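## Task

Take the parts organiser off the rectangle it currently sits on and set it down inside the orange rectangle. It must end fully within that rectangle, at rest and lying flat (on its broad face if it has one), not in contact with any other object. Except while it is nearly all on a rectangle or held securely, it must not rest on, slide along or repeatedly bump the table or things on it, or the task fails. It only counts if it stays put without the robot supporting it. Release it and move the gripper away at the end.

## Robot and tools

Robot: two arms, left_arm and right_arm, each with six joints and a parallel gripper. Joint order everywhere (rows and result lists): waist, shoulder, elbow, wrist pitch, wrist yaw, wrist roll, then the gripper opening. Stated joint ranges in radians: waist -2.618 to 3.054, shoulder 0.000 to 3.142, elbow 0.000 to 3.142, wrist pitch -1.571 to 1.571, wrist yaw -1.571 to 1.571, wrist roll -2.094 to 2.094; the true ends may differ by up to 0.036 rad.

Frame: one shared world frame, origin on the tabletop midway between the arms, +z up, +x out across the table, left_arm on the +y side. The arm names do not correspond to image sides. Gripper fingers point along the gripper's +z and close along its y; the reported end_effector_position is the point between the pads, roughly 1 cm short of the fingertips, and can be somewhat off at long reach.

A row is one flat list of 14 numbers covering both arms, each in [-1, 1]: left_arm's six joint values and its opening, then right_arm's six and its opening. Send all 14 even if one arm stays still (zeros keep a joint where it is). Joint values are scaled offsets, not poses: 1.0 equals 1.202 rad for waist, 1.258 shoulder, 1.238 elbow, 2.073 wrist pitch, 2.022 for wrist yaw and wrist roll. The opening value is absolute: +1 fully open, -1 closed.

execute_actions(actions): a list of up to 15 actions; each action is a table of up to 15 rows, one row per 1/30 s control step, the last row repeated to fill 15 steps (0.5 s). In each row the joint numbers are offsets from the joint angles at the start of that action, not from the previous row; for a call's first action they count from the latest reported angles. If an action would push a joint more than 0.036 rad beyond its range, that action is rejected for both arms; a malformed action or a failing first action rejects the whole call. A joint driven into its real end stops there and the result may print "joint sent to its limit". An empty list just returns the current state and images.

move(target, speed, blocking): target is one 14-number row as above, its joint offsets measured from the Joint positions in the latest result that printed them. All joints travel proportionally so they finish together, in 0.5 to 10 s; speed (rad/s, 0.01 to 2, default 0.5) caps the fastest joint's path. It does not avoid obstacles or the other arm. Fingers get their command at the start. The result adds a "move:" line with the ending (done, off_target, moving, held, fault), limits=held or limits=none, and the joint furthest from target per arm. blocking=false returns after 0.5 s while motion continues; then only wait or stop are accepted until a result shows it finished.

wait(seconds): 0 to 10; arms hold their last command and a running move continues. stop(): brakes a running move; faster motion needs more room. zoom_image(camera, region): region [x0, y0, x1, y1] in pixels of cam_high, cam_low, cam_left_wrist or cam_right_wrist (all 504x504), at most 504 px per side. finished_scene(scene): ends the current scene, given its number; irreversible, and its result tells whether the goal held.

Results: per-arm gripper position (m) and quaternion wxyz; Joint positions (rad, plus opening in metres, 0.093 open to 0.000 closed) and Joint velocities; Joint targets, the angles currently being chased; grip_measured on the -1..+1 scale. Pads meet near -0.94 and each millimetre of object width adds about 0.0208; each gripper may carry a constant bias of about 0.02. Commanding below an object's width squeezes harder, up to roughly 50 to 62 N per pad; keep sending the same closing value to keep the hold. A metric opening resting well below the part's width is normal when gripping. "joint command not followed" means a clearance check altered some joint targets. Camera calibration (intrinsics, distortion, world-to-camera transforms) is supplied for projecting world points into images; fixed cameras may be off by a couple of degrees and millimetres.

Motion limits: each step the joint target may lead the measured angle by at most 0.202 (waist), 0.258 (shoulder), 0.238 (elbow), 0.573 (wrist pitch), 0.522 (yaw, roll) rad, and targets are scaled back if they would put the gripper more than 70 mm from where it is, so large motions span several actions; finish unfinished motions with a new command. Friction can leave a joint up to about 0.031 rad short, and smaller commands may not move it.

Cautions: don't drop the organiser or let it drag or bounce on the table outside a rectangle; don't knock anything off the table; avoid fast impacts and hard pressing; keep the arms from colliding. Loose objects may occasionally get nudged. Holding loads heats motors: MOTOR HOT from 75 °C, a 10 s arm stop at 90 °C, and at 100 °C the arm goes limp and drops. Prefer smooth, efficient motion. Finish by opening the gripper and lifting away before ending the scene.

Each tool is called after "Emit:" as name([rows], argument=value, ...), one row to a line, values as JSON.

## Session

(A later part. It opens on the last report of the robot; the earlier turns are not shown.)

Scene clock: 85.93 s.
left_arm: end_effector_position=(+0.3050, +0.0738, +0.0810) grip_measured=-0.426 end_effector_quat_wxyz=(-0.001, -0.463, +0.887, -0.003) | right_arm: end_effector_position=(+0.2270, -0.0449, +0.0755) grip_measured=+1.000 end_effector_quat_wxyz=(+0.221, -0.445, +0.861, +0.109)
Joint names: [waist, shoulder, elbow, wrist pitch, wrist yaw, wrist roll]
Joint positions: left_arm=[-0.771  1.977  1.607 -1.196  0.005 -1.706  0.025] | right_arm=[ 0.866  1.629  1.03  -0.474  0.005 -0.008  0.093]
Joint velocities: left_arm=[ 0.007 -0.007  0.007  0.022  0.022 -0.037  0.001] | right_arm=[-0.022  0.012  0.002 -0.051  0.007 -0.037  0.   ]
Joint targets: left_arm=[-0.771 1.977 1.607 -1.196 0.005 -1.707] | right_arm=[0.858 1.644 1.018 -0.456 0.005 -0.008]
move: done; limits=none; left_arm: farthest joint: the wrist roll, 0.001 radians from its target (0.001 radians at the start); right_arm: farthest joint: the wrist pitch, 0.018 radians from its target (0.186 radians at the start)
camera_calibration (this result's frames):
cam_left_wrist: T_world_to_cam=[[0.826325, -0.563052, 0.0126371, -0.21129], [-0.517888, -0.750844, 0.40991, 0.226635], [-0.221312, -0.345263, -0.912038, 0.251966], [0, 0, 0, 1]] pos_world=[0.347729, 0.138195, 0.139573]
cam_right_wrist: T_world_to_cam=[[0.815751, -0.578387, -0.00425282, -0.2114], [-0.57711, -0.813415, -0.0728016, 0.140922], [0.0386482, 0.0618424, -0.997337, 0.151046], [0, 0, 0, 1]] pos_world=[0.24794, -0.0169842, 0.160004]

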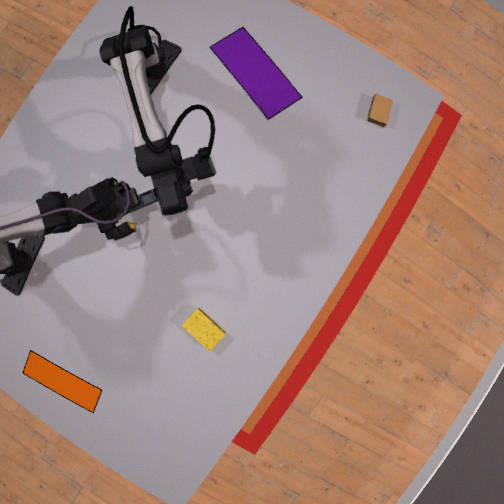

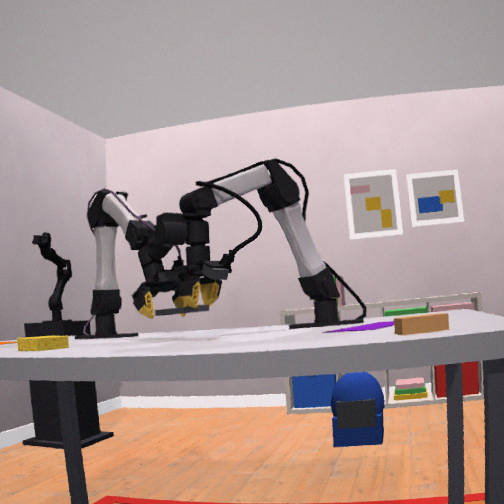

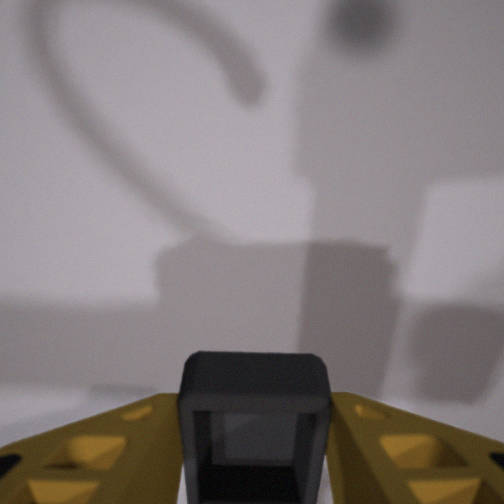

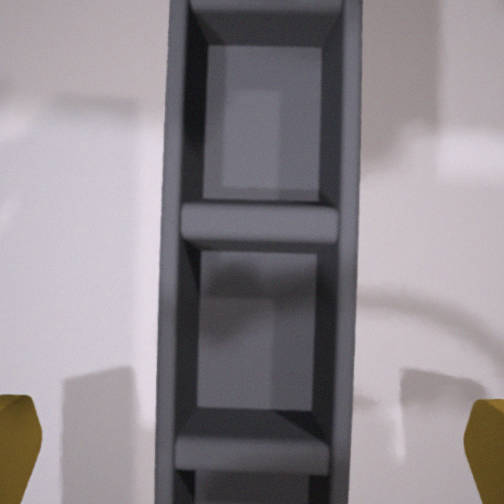

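Emit:
move(target=[0,0,0,0,0,0,-0.62,0,0,0,0,0,0,-0.62])

Emit:
zoom_image(camera="cam_low", region=[110,250,250,340])

Scene clock: 92.53 s.
left_arm: end_effector_position=(+0.3049, +0.0739, +0.0810) grip_measured=-0.426 end_effector_quat_wxyz=(-0.002, -0.464, +0.886, -0.003) | right_arm: end_effector_position=(+0.2274, -0.0451, +0.0755) grip_measured=-0.386 end_effector_quat_wxyz=(+0.221, -0.444, +0.861, +0.109)
Joint names: [waist, shoulder, elbow, wrist pitch, wrist yaw, wrist roll]
Joint positions: left_arm=[-0.771  1.977  1.607 -1.196  0.005 -1.708  0.025] | right_arm=[ 0.866  1.629  1.03  -0.474  0.007 -0.005  0.027]
Joint velocities: left_arm=[-0.002  0.002 -0.012 -0.022 -0.007 -0.022 -0.   ] | right_arm=[-0.002 -0.007 -0.007 -0.051 -0.022  0.051 -0.001]
Joint targets: left_arm=[-0.771 1.977 1.607 -1.196 0.005 -1.706] | right_arm=[0.866 1.629 1.030 -0.474 0.005 -0.008]
move: done; limits=none; left_arm: farthest joint: the wrist roll, 0.002 radians from its target (0.000 radians at the start); right_arm: farthest joint: the wrist roll, 0.003 radians from its target (0.000 radians at the start)
camera_calibration (this result's frames):
cam_left_wrist: T_world_to_cam=[[0.827619, -0.561165, 0.0118696, -0.211579], [-0.515931, -0.752238, 0.40982, 0.226173], [-0.221048, -0.345299, -0.912089, 0.251905], [0, 0, 0, 1]] pos_world=[0.347479, 0.138388, 0.139581]
cam_right_wrist: T_world_to_cam=[[0.813761, -0.581189, -0.00351542, -0.211515], [-0.579843, -0.811433, -0.073196, 0.141744], [0.0396882, 0.0616024, -0.997311, 0.150839], [0, 0, 0, 1]] pos_world=[0.248326, -0.017207, 0.160065]

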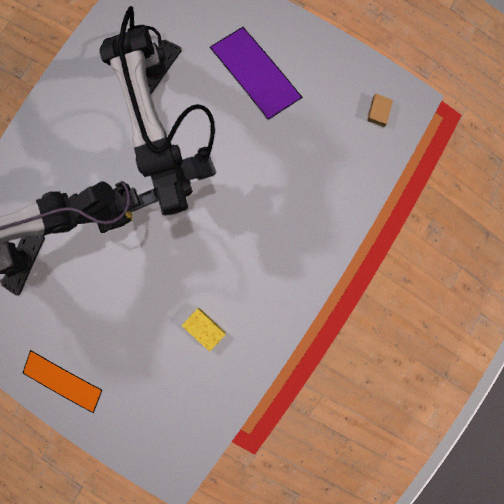

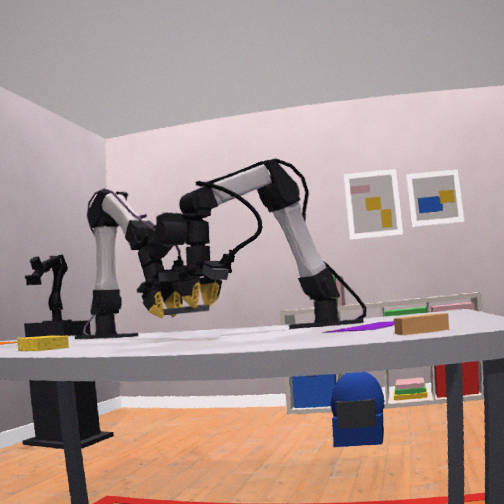

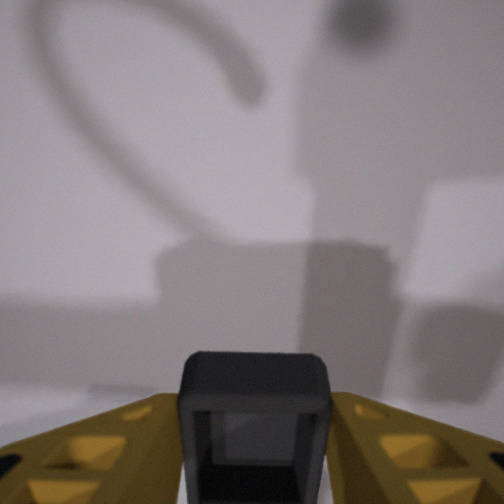

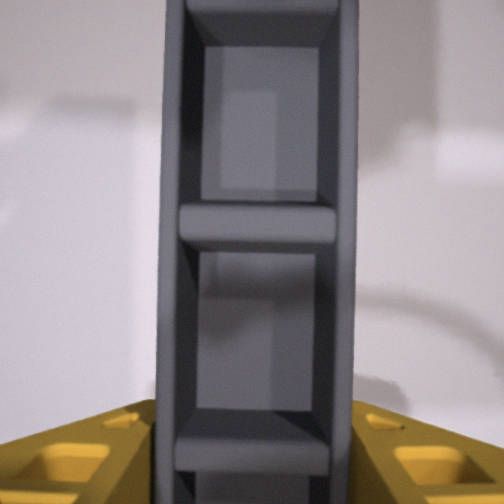

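Region (110, 250, 250, 340) of cam_low's 504x504 image, scaled by 3.600, with more detail than that image has; it fills the top 324 rows of this view, and the rest is white.

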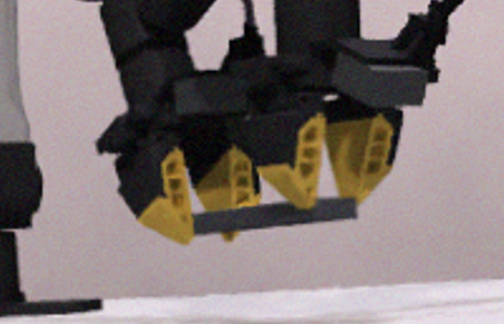

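Emit:
move(target=[0,0,0,0,0,0,0.3,0,0,0,0,0,0,-0.62])

Emit:
move(target=[0.05,-0.15,0,0,0,0,0.3,0,0,0,0,0,0,-0.62], speed=0.3)

Scene clock: 96.10 s.
left_arm: end_effector_position=(+0.3049, +0.0739, +0.0810) grip_measured=+0.298 end_effector_quat_wxyz=(-0.002, -0.464, +0.886, -0.003) | right_arm: end_effector_position=(+0.2273, -0.0453, +0.0754) grip_measured=-0.386 end_effector_quat_wxyz=(+0.221, -0.444, +0.862, +0.108)
Joint names: [waist, shoulder, elbow, wrist pitch, wrist yaw, wrist roll]
Joint positions: left_arm=[-0.771  1.977  1.607 -1.196  0.005 -1.708  0.06 ] | right_arm=[ 0.866  1.629  1.03  -0.475  0.007 -0.005  0.027]
Joint velocities: left_arm=[-0.007 -0.012 -0.002 -0.037 -0.022  0.022  0.001] | right_arm=[-0.012 -0.022 -0.012  0.037 -0.081  0.095 -0.001]
Joint targets: left_arm=[-0.771 1.977 1.607 -1.196 0.005 -1.708] | right_arm=[0.866 1.629 1.030 -0.474 0.007 -0.005]
move: done; limits=none; left_arm: farthest joint: the waist, 0.000 radians from its target (0.000 radians at the start); right_arm: farthest joint: the wrist pitch, 0.001 radians from its target (0.000 radians at the start)
camera_calibration (this result's frames):
cam_left_wrist: T_world_to_cam=[[0.827619, -0.561165, 0.0118696, -0.211579], [-0.515931, -0.752238, 0.40982, 0.226173], [-0.221048, -0.345299, -0.912089, 0.251905], [0, 0, 0, 1]] pos_world=[0.347479, 0.138388, 0.139581]
cam_right_wrist: T_world_to_cam=[[0.813758, -0.581193, -0.00351825, -0.211515], [-0.579892, -0.811501, -0.0720546, 0.141413], [0.0390226, 0.0606753, -0.997394, 0.15084], [0, 0, 0, 1]] pos_world=[0.24824, -0.0173265, 0.159892]

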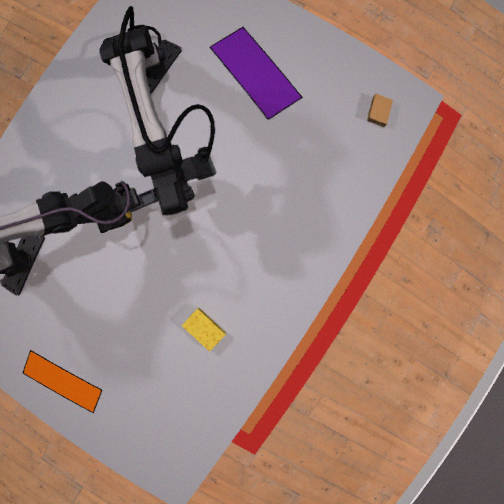

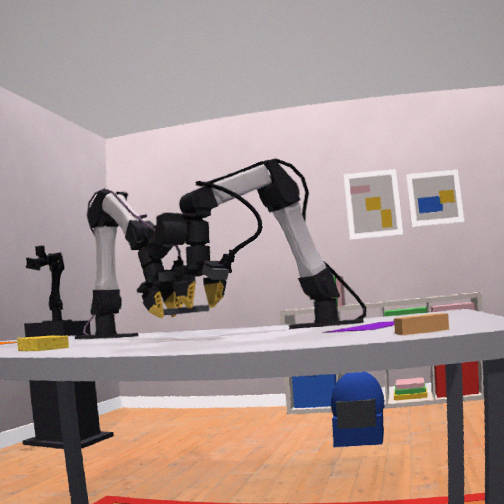

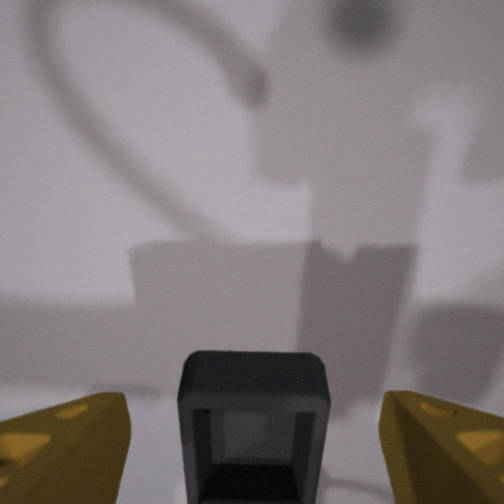

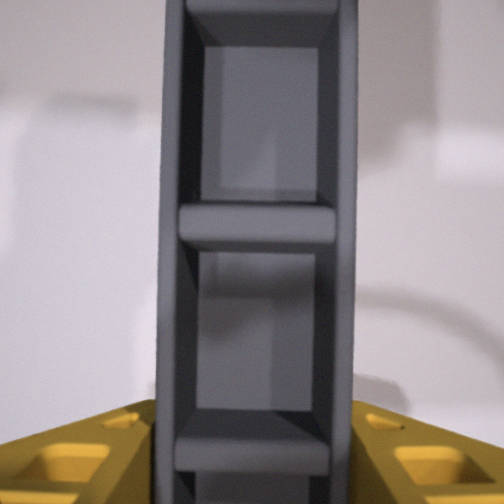

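Scene clock: 97.10 s.
left_arm: end_effector_position=(+0.3177, +0.0881, +0.1426) grip_measured=+0.298 end_effector_quat_wxyz=(+0.030, -0.484, +0.871, -0.083) | right_arm: end_effector_position=(+0.2272, -0.0454, +0.0753) grip_measured=-0.386 end_effector_quat_wxyz=(+0.220, -0.444, +0.862, +0.108)
Joint names: [waist, shoulder, elbow, wrist pitch, wrist yaw, wrist roll]
Joint positions: left_arm=[-0.72   1.804  1.607 -1.196  0.005 -1.708  0.06 ] | right_arm=[ 0.866  1.629  1.03  -0.476  0.007 -0.005  0.027]
Joint velocities: left_arm=[-0.012  0.007  0.002 -0.007 -0.007  0.022 -0.   ] | right_arm=[-0.007  0.007  0.007  0.022  0.051  0.007 -0.001]
Joint targets: left_arm=[-0.712 1.788 1.607 -1.196 0.005 -1.708] | right_arm=[0.866 1.629 1.030 -0.475 0.007 -0.005]
move: done; limits=none; left_arm: farthest joint: the shoulder, 0.015 radians from its target (0.188 radians at the start); right_arm: farthest joint: the wrist pitch, 0.001 radians from its target (0.000 radians at the start)
camera_calibration (this result's frames):
cam_left_wrist: T_world_to_cam=[[0.842317, -0.507435, 0.18169, -0.248606], [-0.532473, -0.731207, 0.42639, 0.219265], [-0.0835128, -0.455901, -0.886104, 0.27816], [0, 0, 0, 1]] pos_world=[0.349387, 0.16099, 0.198156]
cam_right_wrist: T_world_to_cam=[[0.813757, -0.581195, -0.00352014, -0.211514], [-0.579924, -0.811545, -0.0712936, 0.141192], [0.0385787, 0.0600571, -0.997449, 0.150841], [0, 0, 0, 1]] pos_world=[0.248183, -0.0174062, 0.159778]

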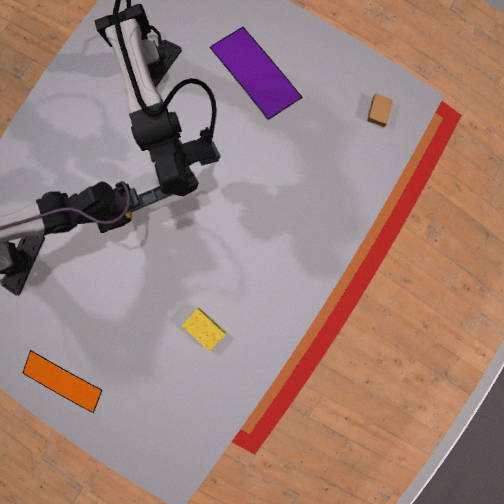

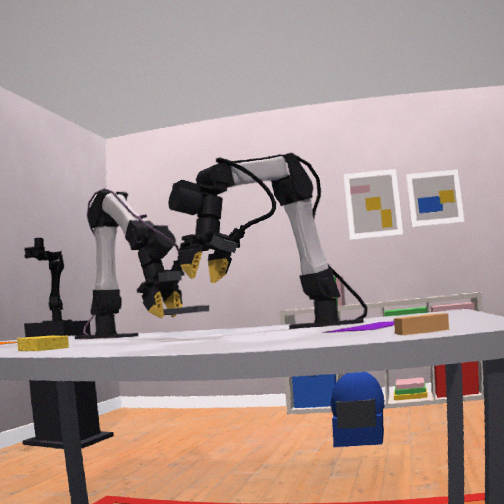

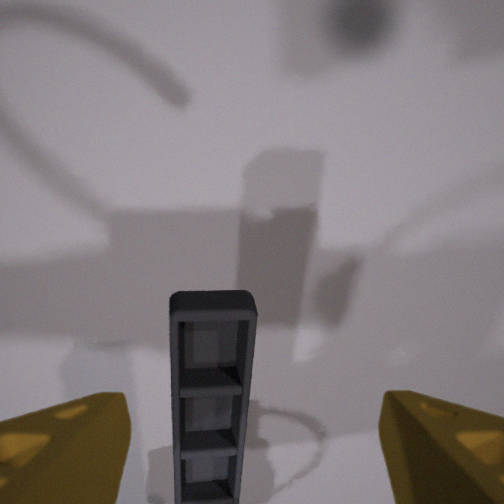

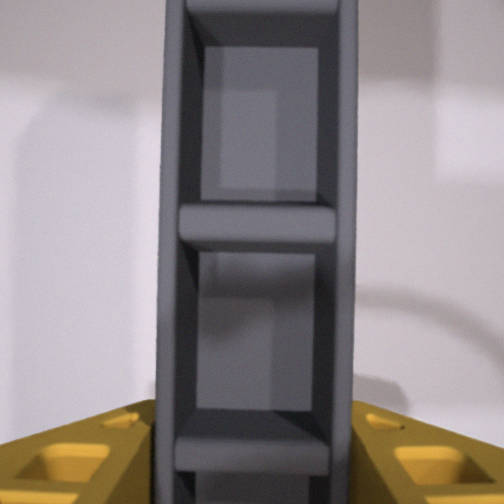

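Emit:
move(target=[0.5,-0.2,0,0,0,0,0.3,-0.84,0,0.1,-0.05,0,0,-0.62], speed=0.7)

Emit:
move(target=[0,0,0,0,0,0,0.3,-0.83,0.075,0.02,-0.115,-0.232,-0.576,-0.62], speed=0.7)

Scene clock: 106.23 s.
left_arm: end_effector_position=(+0.3868, +0.2924, +0.2237) grip_measured=+0.298 end_effector_quat_wxyz=(-0.123, +0.705, -0.679, +0.162) | right_arm: end_effector_position=(+0.3943, -0.3864, +0.1002) grip_measured=-0.388 end_effector_quat_wxyz=(+0.245, +0.030, +0.969, -0.014)
Joint names: [waist, shoulder, elbow, wrist pitch, wrist yaw, wrist roll]
Joint positions: left_arm=[-0.125  1.571  1.607 -1.196  0.008 -1.708  0.06 ] | right_arm=[-0.147  1.629  1.134 -0.58   0.011 -0.005  0.027]
Joint velocities: left_arm=[-0.007  0.002  0.002 -0.022  0.051  0.022  0.003] | right_arm=[-0.007 -0.007  0.007 -0.051 -0.066  0.066 -0.001]
Joint targets: left_arm=[-0.119 1.552 1.607 -1.196 0.005 -1.708] | right_arm=[-0.144 1.629 1.154 -0.579 0.008 -0.005]
move: done; limits=none; left_arm: farthest joint: the shoulder, 0.019 radians from its target (0.251 radians at the start); right_arm: farthest joint: the elbow, 0.020 radians from its target (0.123 radians at the start)
camera_calibration (this result's frames):
cam_left_wrist: T_world_to_cam=[[0.914492, 0.0586355, 0.400334, -0.460244], [-0.130989, -0.893251, 0.430052, 0.262114], [0.382815, -0.445718, -0.80919, 0.248365], [0, 0, 0, 1]] pos_world=[0.360145, 0.371821, 0.272503]
cam_right_wrist: T_world_to_cam=[[-0.0636321, -0.997973, -0.00083674, -0.36095], [-0.995458, 0.0635311, -0.0709089, 0.46515], [0.0708183, -0.00367914, -0.997482, 0.152367], [0, 0, 0, 1]] pos_world=[0.429279, -0.389209, 0.184665]

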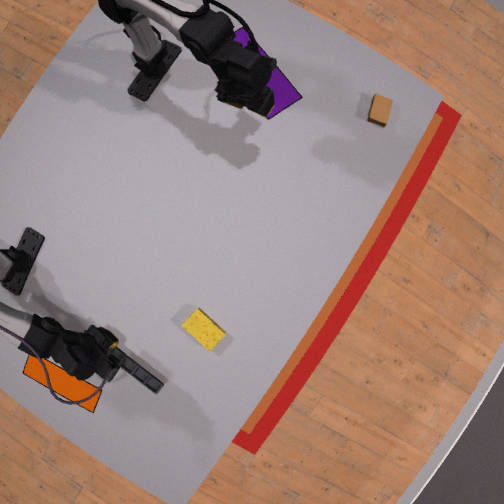

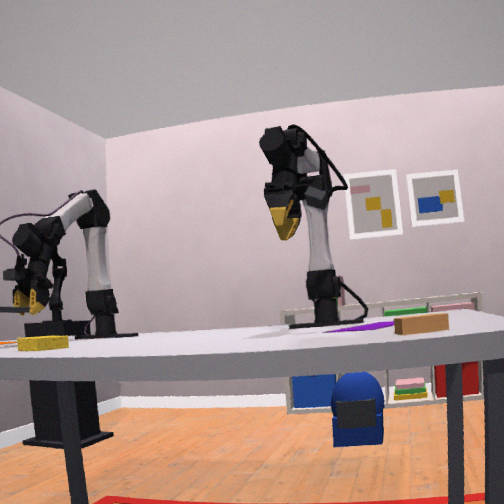

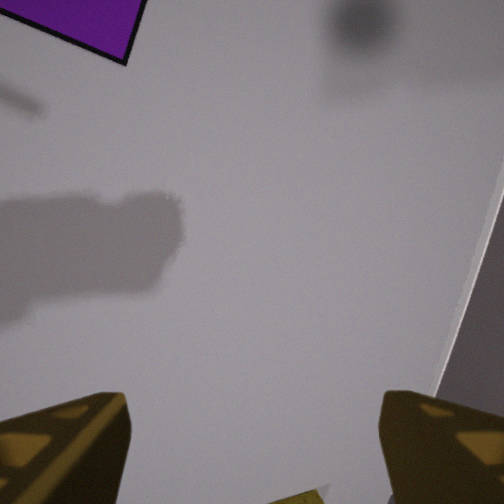

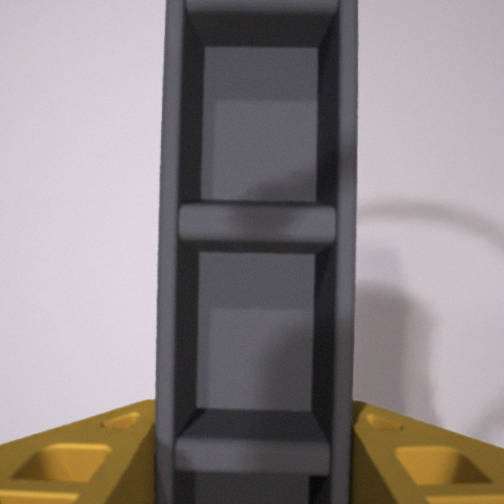

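Scene clock: 108.77 s.
left_arm: end_effector_position=(+0.3868, +0.2924, +0.2237) grip_measured=+0.298 end_effector_quat_wxyz=(-0.123, +0.705, -0.679, +0.162) | right_arm: end_effector_position=(+0.2272, -0.6179, +0.0701) grip_measured=-0.388 end_effector_quat_wxyz=(+0.236, -0.069, +0.969, +0.015)
Joint names: [waist, shoulder, elbow, wrist pitch, wrist yaw, wrist roll]
Joint positions: left_arm=[-0.125  1.571  1.607 -1.196  0.008 -1.708  0.06 ] | right_arm=[-1.144  1.708  1.134 -0.81  -0.441 -1.163  0.027]
Joint velocities: left_arm=[ 0.002  0.007 -0.002 -0.022 -0.051 -0.066 -0.001] | right_arm=[ 0.007  0.007 -0.017  0.066 -0.022  0.066 -0.001]
Joint targets: left_arm=[-0.125 1.571 1.607 -1.196 0.008 -1.708] | right_arm=[-1.145 1.724 1.159 -0.818 -0.459 -1.170]
move: off_target (right_arm); limits=none; left_arm: farthest joint: the waist, 0.000 radians from its target (0.000 radians at the start); right_arm: farthest joint: the elbow, 0.025 radians from its target (0.025 radians at the start)
camera_calibration (this result's frames):
cam_left_wrist: T_world_to_cam=[[0.914492, 0.0586355, 0.400334, -0.460244], [-0.130989, -0.893251, 0.430052, 0.262114], [0.382815, -0.445718, -0.80919, 0.248365], [0, 0, 0, 1]] pos_world=[0.360145, 0.371821, 0.272503]
cam_right_wrist: T_world_to_cam=[[0.142494, -0.989758, -0.00868703, -0.643832], [-0.988528, -0.141862, -0.0518336, 0.181471], [0.0500703, 0.0159733, -0.998618, 0.150238], [0, 0, 0, 1]] pos_world=[0.263609, -0.613893, 0.153844]

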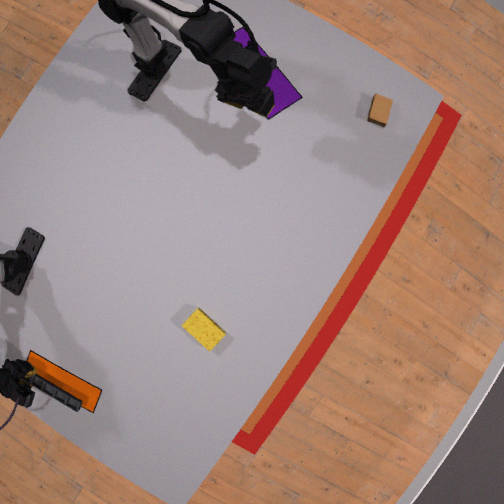

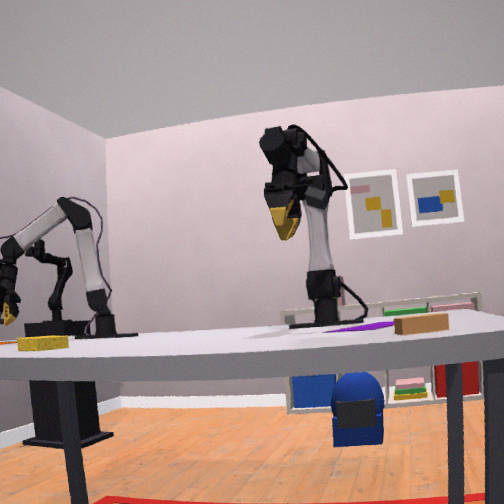

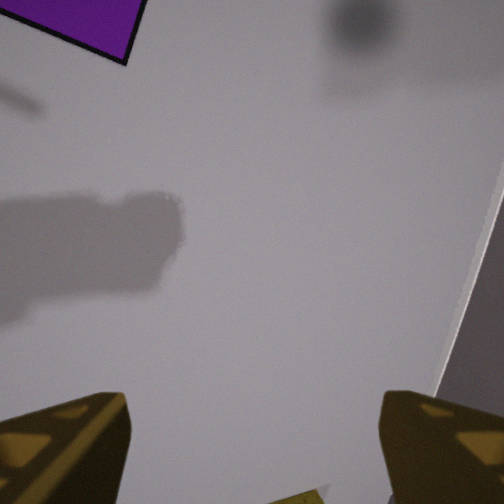

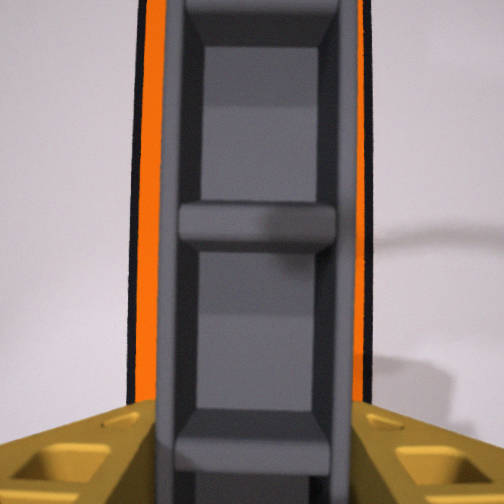

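Emit:
move(target=[0,0,0,0,0,0,0.3,0.022,0.052,-0.128,0.1,-0.015,0,-0.62], speed=0.2)

Emit:
zoom_image(camera="cam_high", region=[0,330,130,430])

Scene clock: 113.13 s.
left_arm: end_effector_position=(+0.3868, +0.2924, +0.2237) grip_measured=+0.298 end_effector_quat_wxyz=(-0.123, +0.705, -0.679, +0.162) | right_arm: end_effector_position=(+0.2287, -0.6043, +0.0233) grip_measured=-0.388 end_effector_quat_wxyz=(+0.239, -0.078, +0.968, +0.024)
Joint names: [waist, shoulder, elbow, wrist pitch, wrist yaw, wrist roll]
Joint positions: left_arm=[-0.125  1.571  1.607 -1.196  0.008 -1.708  0.06 ] | right_arm=[-1.126  1.759  0.987 -0.621 -0.454 -1.163  0.027]
Joint velocities: left_arm=[-0.007 -0.002 -0.007  0.037  0.007 -0.007  0.   ] | right_arm=[-0.012  0.007  0.012  0.007 -0.022 -0.037 -0.001]
Joint targets: left_arm=[-0.125 1.571 1.607 -1.196 0.008 -1.708] | right_arm=[-1.118 1.773 0.976 -0.603 -0.472 -1.163]
move: done; limits=none; left_arm: farthest joint: the waist, 0.000 radians from its target (0.000 radians at the start); right_arm: farthest joint: the wrist pitch, 0.018 radians from its target (0.208 radians at the start)
camera_calibration (this result's frames):
cam_left_wrist: T_world_to_cam=[[0.914492, 0.0586355, 0.400334, -0.460244], [-0.130989, -0.893251, 0.430052, 0.262114], [0.382815, -0.445718, -0.80919, 0.248365], [0, 0, 0, 1]] pos_world=[0.360145, 0.371821, 0.272503]
cam_right_wrist: T_world_to_cam=[[0.16335, -0.986347, -0.0208972, -0.633477], [-0.984948, -0.161832, -0.0607341, 0.169807], [0.0565231, 0.0305036, -0.997935, 0.110534], [0, 0, 0, 1]] pos_world=[0.264482, -0.600719, 0.107381]

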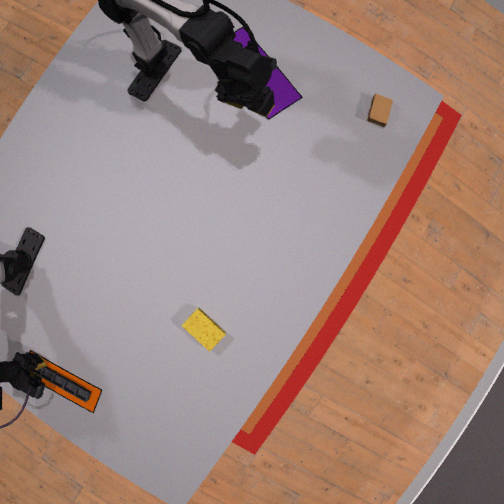

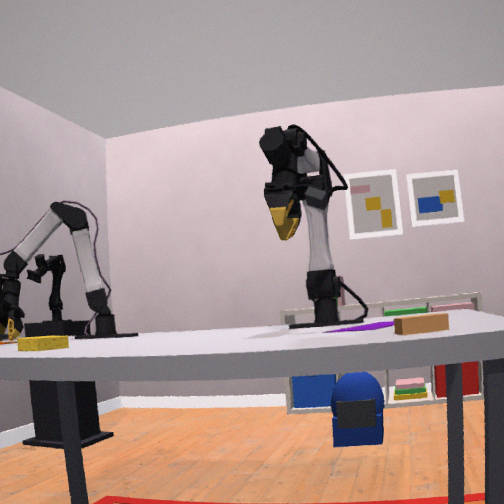

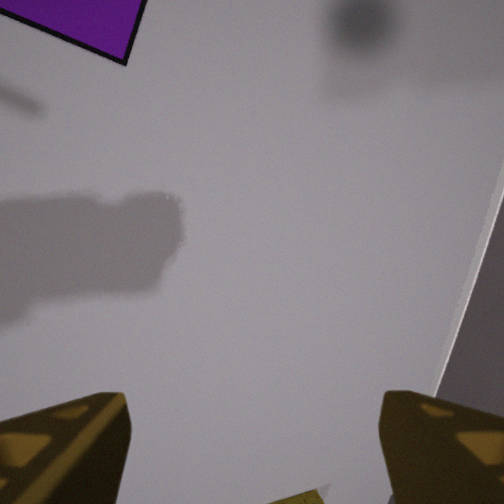

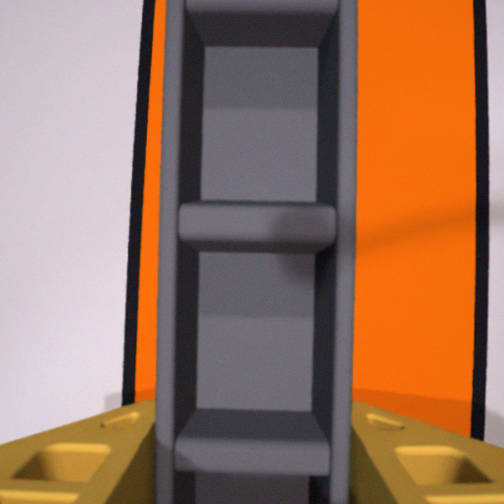

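Region (0, 330, 130, 430) of cam_high's 504x504 image, scaled by 3.877, with more detail than that image has; it fills the top 388 rows of this view, and the rest is white.

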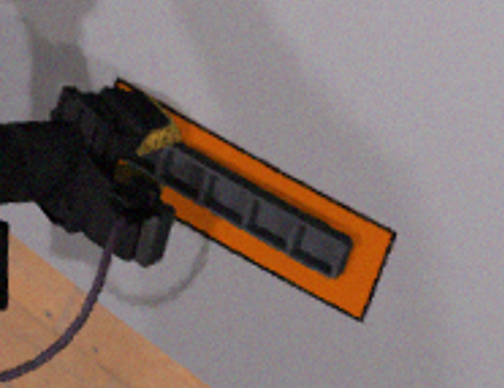

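Emit:
move(target=[0,0,0,0,0,0,0.3,0.01,0.066,0.05,0.03,0,0,-0.62], speed=0.1)

Scene clock: 117.37 s.
left_arm: end_effector_position=(+0.3868, +0.2924, +0.2237) grip_measured=+0.298 end_effector_quat_wxyz=(-0.123, +0.705, -0.679, +0.162) | right_arm: end_effector_position=(+0.2369, -0.6168, +0.0189) grip_measured=-0.388 end_effector_quat_wxyz=(+0.241, -0.080, +0.967, +0.019)
Joint names: [waist, shoulder, elbow, wrist pitch, wrist yaw, wrist roll]
Joint positions: left_arm=[-0.125  1.571  1.607 -1.196  0.008 -1.708  0.06 ] | right_arm=[-1.123  1.813  1.033 -0.602 -0.454 -1.163  0.027]
Joint velocities: left_arm=[-0.007  0.002 -0.012 -0.007  0.051  0.037 -0.   ] | right_arm=[-0.007 -0.002 -0.002  0.051  0.022 -0.051 -0.001]
Joint targets: left_arm=[-0.125 1.571 1.607 -1.196 0.008 -1.708] | right_arm=[-1.114 1.842 1.049 -0.559 -0.454 -1.163]
move: off_target (right_arm); limits=none; left_arm: farthest joint: the waist, 0.000 radians from its target (0.000 radians at the start); right_arm: farthest joint: the wrist pitch, 0.044 radians from its target (0.061 radians at the start)
camera_calibration (this result's frames):
cam_left_wrist: T_world_to_cam=[[0.914492, 0.0586355, 0.400334, -0.460244], [-0.130989, -0.893251, 0.430052, 0.262114], [0.382815, -0.445718, -0.80919, 0.248365], [0, 0, 0, 1]] pos_world=[0.360145, 0.371821, 0.272503]
cam_right_wrist: T_world_to_cam=[[0.165993, -0.986064, -0.011137, -0.64781], [-0.984219, -0.164959, -0.0640452, 0.173589], [0.0613155, 0.0215923, -0.997885, 0.0993733], [0, 0, 0, 1]] pos_world=[0.272288, -0.612293, 0.103066]

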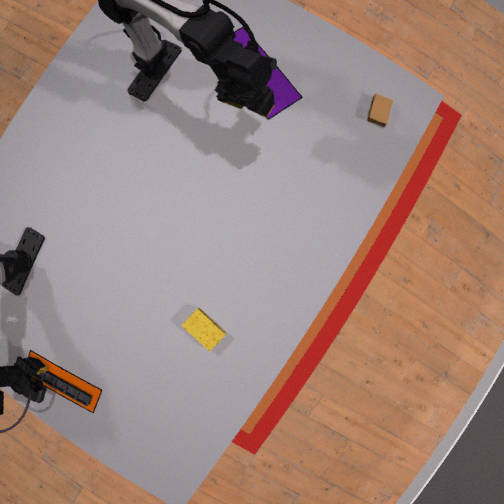

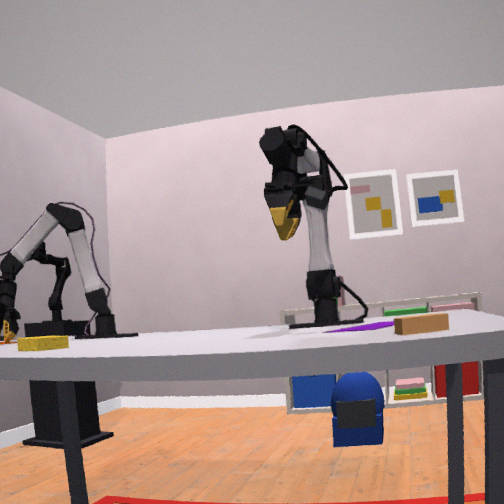

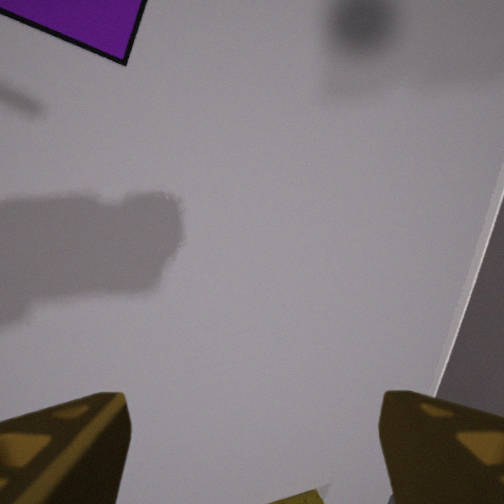

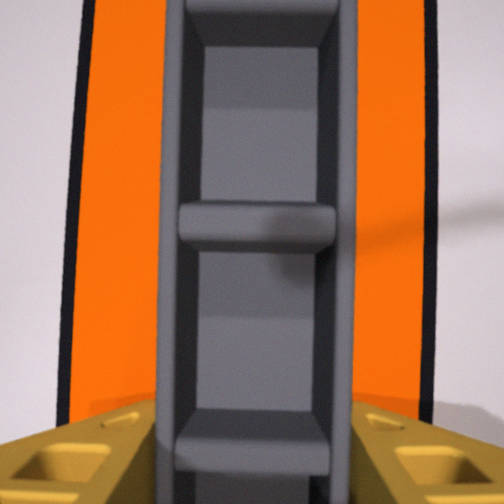

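Seems in contact. Release.

Emit:
move(target=[0,0,0,0,0,0,0.3,0,0,0,0,0,0,0.3])

Emit:
move(target=[0,0,0,0,0,0,0.3,0,-0.1,0.25,-0.2,0,0,0.3])

Scene clock: 121.00 s.
left_arm: end_effector_position=(+0.3868, +0.2924, +0.2237) grip_measured=+0.298 end_effector_quat_wxyz=(-0.123, +0.705, -0.679, +0.162) | right_arm: end_effector_position=(+0.2374, -0.6130, +0.0195) grip_measured=+0.298 end_effector_quat_wxyz=(+0.245, -0.080, +0.966, +0.028)
Joint names: [waist, shoulder, elbow, wrist pitch, wrist yaw, wrist roll]
Joint positions: left_arm=[-0.125  1.571  1.607 -1.196  0.008 -1.708  0.06 ] | right_arm=[-1.123  1.813  1.033 -0.615 -0.469 -1.163  0.06 ]
Joint velocities: left_arm=[ 0.007  0.007  0.017  0.037  0.11  -0.066 -0.001] | right_arm=[ 0.007  0.007 -0.012 -0.037  0.007 -0.007 -0.001]
Joint targets: left_arm=[-0.125 1.571 1.607 -1.196 0.008 -1.708] | right_arm=[-1.123 1.813 1.033 -0.602 -0.454 -1.163]
move: done; limits=none; left_arm: farthest joint: the waist, 0.000 radians from its target (0.000 radians at the start); right_arm: farthest joint: the wrist yaw, 0.015 radians from its target (0.000 radians at the start)
camera_calibration (this result's frames):
cam_left_wrist: T_world_to_cam=[[0.914492, 0.0586355, 0.400334, -0.460244], [-0.130989, -0.893251, 0.430052, 0.262114], [0.382815, -0.445718, -0.80919, 0.248365], [0, 0, 0, 1]] pos_world=[0.360145, 0.371821, 0.272503]
cam_right_wrist: T_world_to_cam=[[0.168926, -0.985221, -0.0283495, -0.644009], [-0.983272, -0.166465, -0.0739303, 0.173811], [0.0681185, 0.040364, -0.99686, 0.10977], [0, 0, 0, 1]] pos_world=[0.272216, -0.609988, 0.104018]

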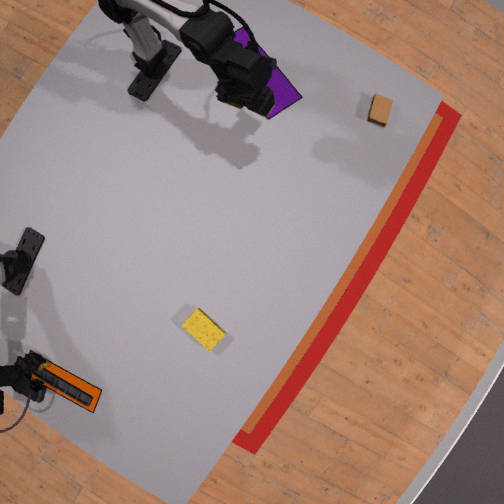

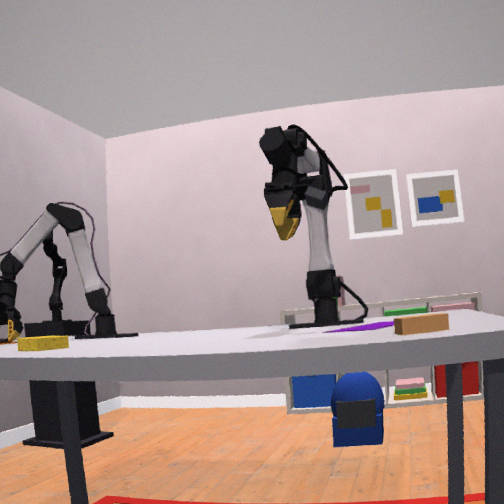

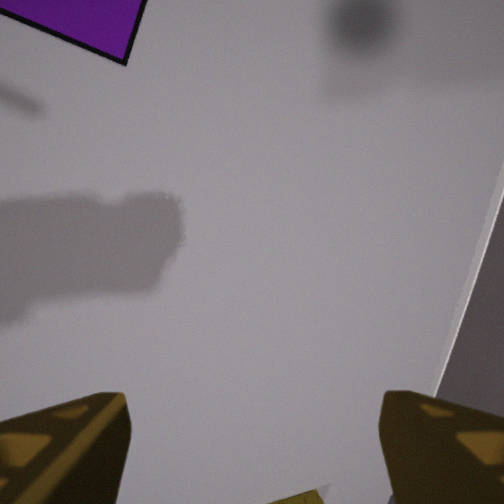

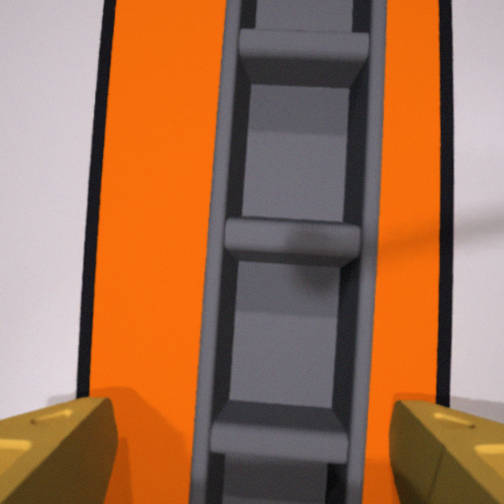

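Scene clock: 122.60 s.
left_arm: end_effector_position=(+0.3868, +0.2924, +0.2237) grip_measured=+0.298 end_effector_quat_wxyz=(-0.123, +0.705, -0.679, +0.162) | right_arm: end_effector_position=(+0.2404, -0.6179, +0.1214) grip_measured=+0.299 end_effector_quat_wxyz=(+0.246, -0.080, +0.966, +0.027)
Joint names: [waist, shoulder, elbow, wrist pitch, wrist yaw, wrist roll]
Joint positions: left_arm=[-0.125  1.571  1.607 -1.196  0.008 -1.708  0.06 ] | right_arm=[-1.123  1.701  1.329 -1.018 -0.47  -1.163  0.06 ]
Joint velocities: left_arm=[-0.002  0.007 -0.007 -0.037 -0.022  0.037  0.   ] | right_arm=[-0.002  0.002 -0.012  0.051  0.095 -0.022 -0.001]
Joint targets: left_arm=[-0.125 1.571 1.607 -1.196 0.008 -1.708] | right_arm=[-1.123 1.687 1.342 -1.030 -0.469 -1.163]
move: done; limits=none; left_arm: farthest joint: the waist, 0.000 radians from its target (0.000 radians at the start); right_arm: farthest joint: the shoulder, 0.014 radians from its target (0.125 radians at the start)
camera_calibration (this result's frames):
cam_left_wrist: T_world_to_cam=[[0.914492, 0.0586355, 0.400334, -0.460244], [-0.130989, -0.893251, 0.430052, 0.262114], [0.382815, -0.445718, -0.80919, 0.248365], [0, 0, 0, 1]] pos_world=[0.360145, 0.371821, 0.272503]
cam_right_wrist: T_world_to_cam=[[0.169053, -0.985292, -0.0249128, -0.6469], [-0.983092, -0.166763, -0.0756278, 0.183378], [0.0703609, 0.0372767, -0.996825, 0.20886], [0, 0, 0, 1]] pos_world=[0.274942, -0.61459, 0.205949]

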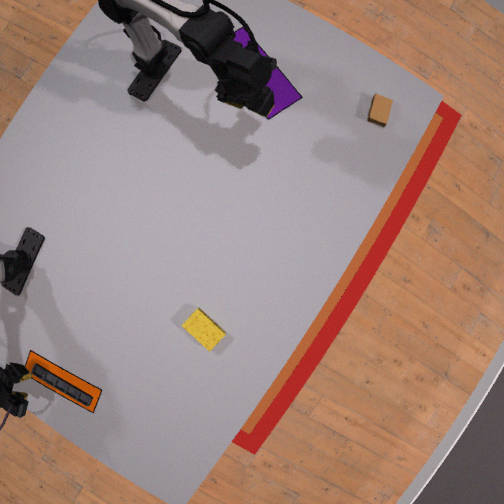

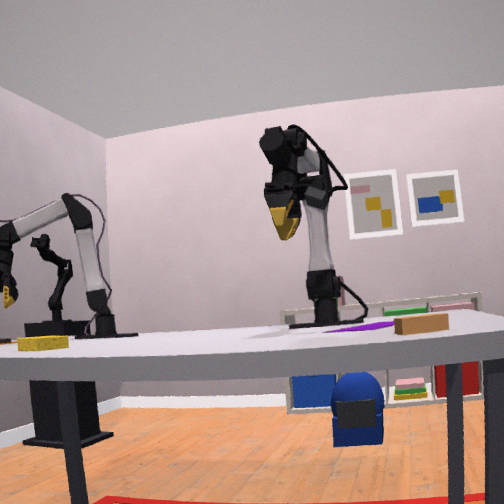

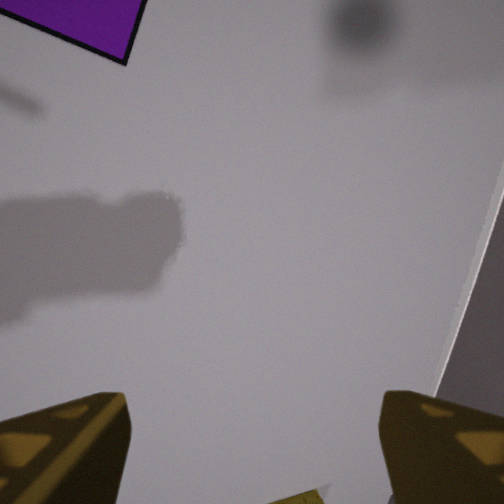

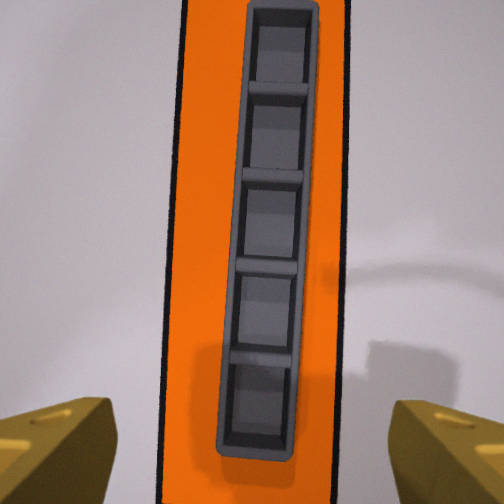

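Emit:
finished_scene(scene=1)

The scene is finished: the task was done.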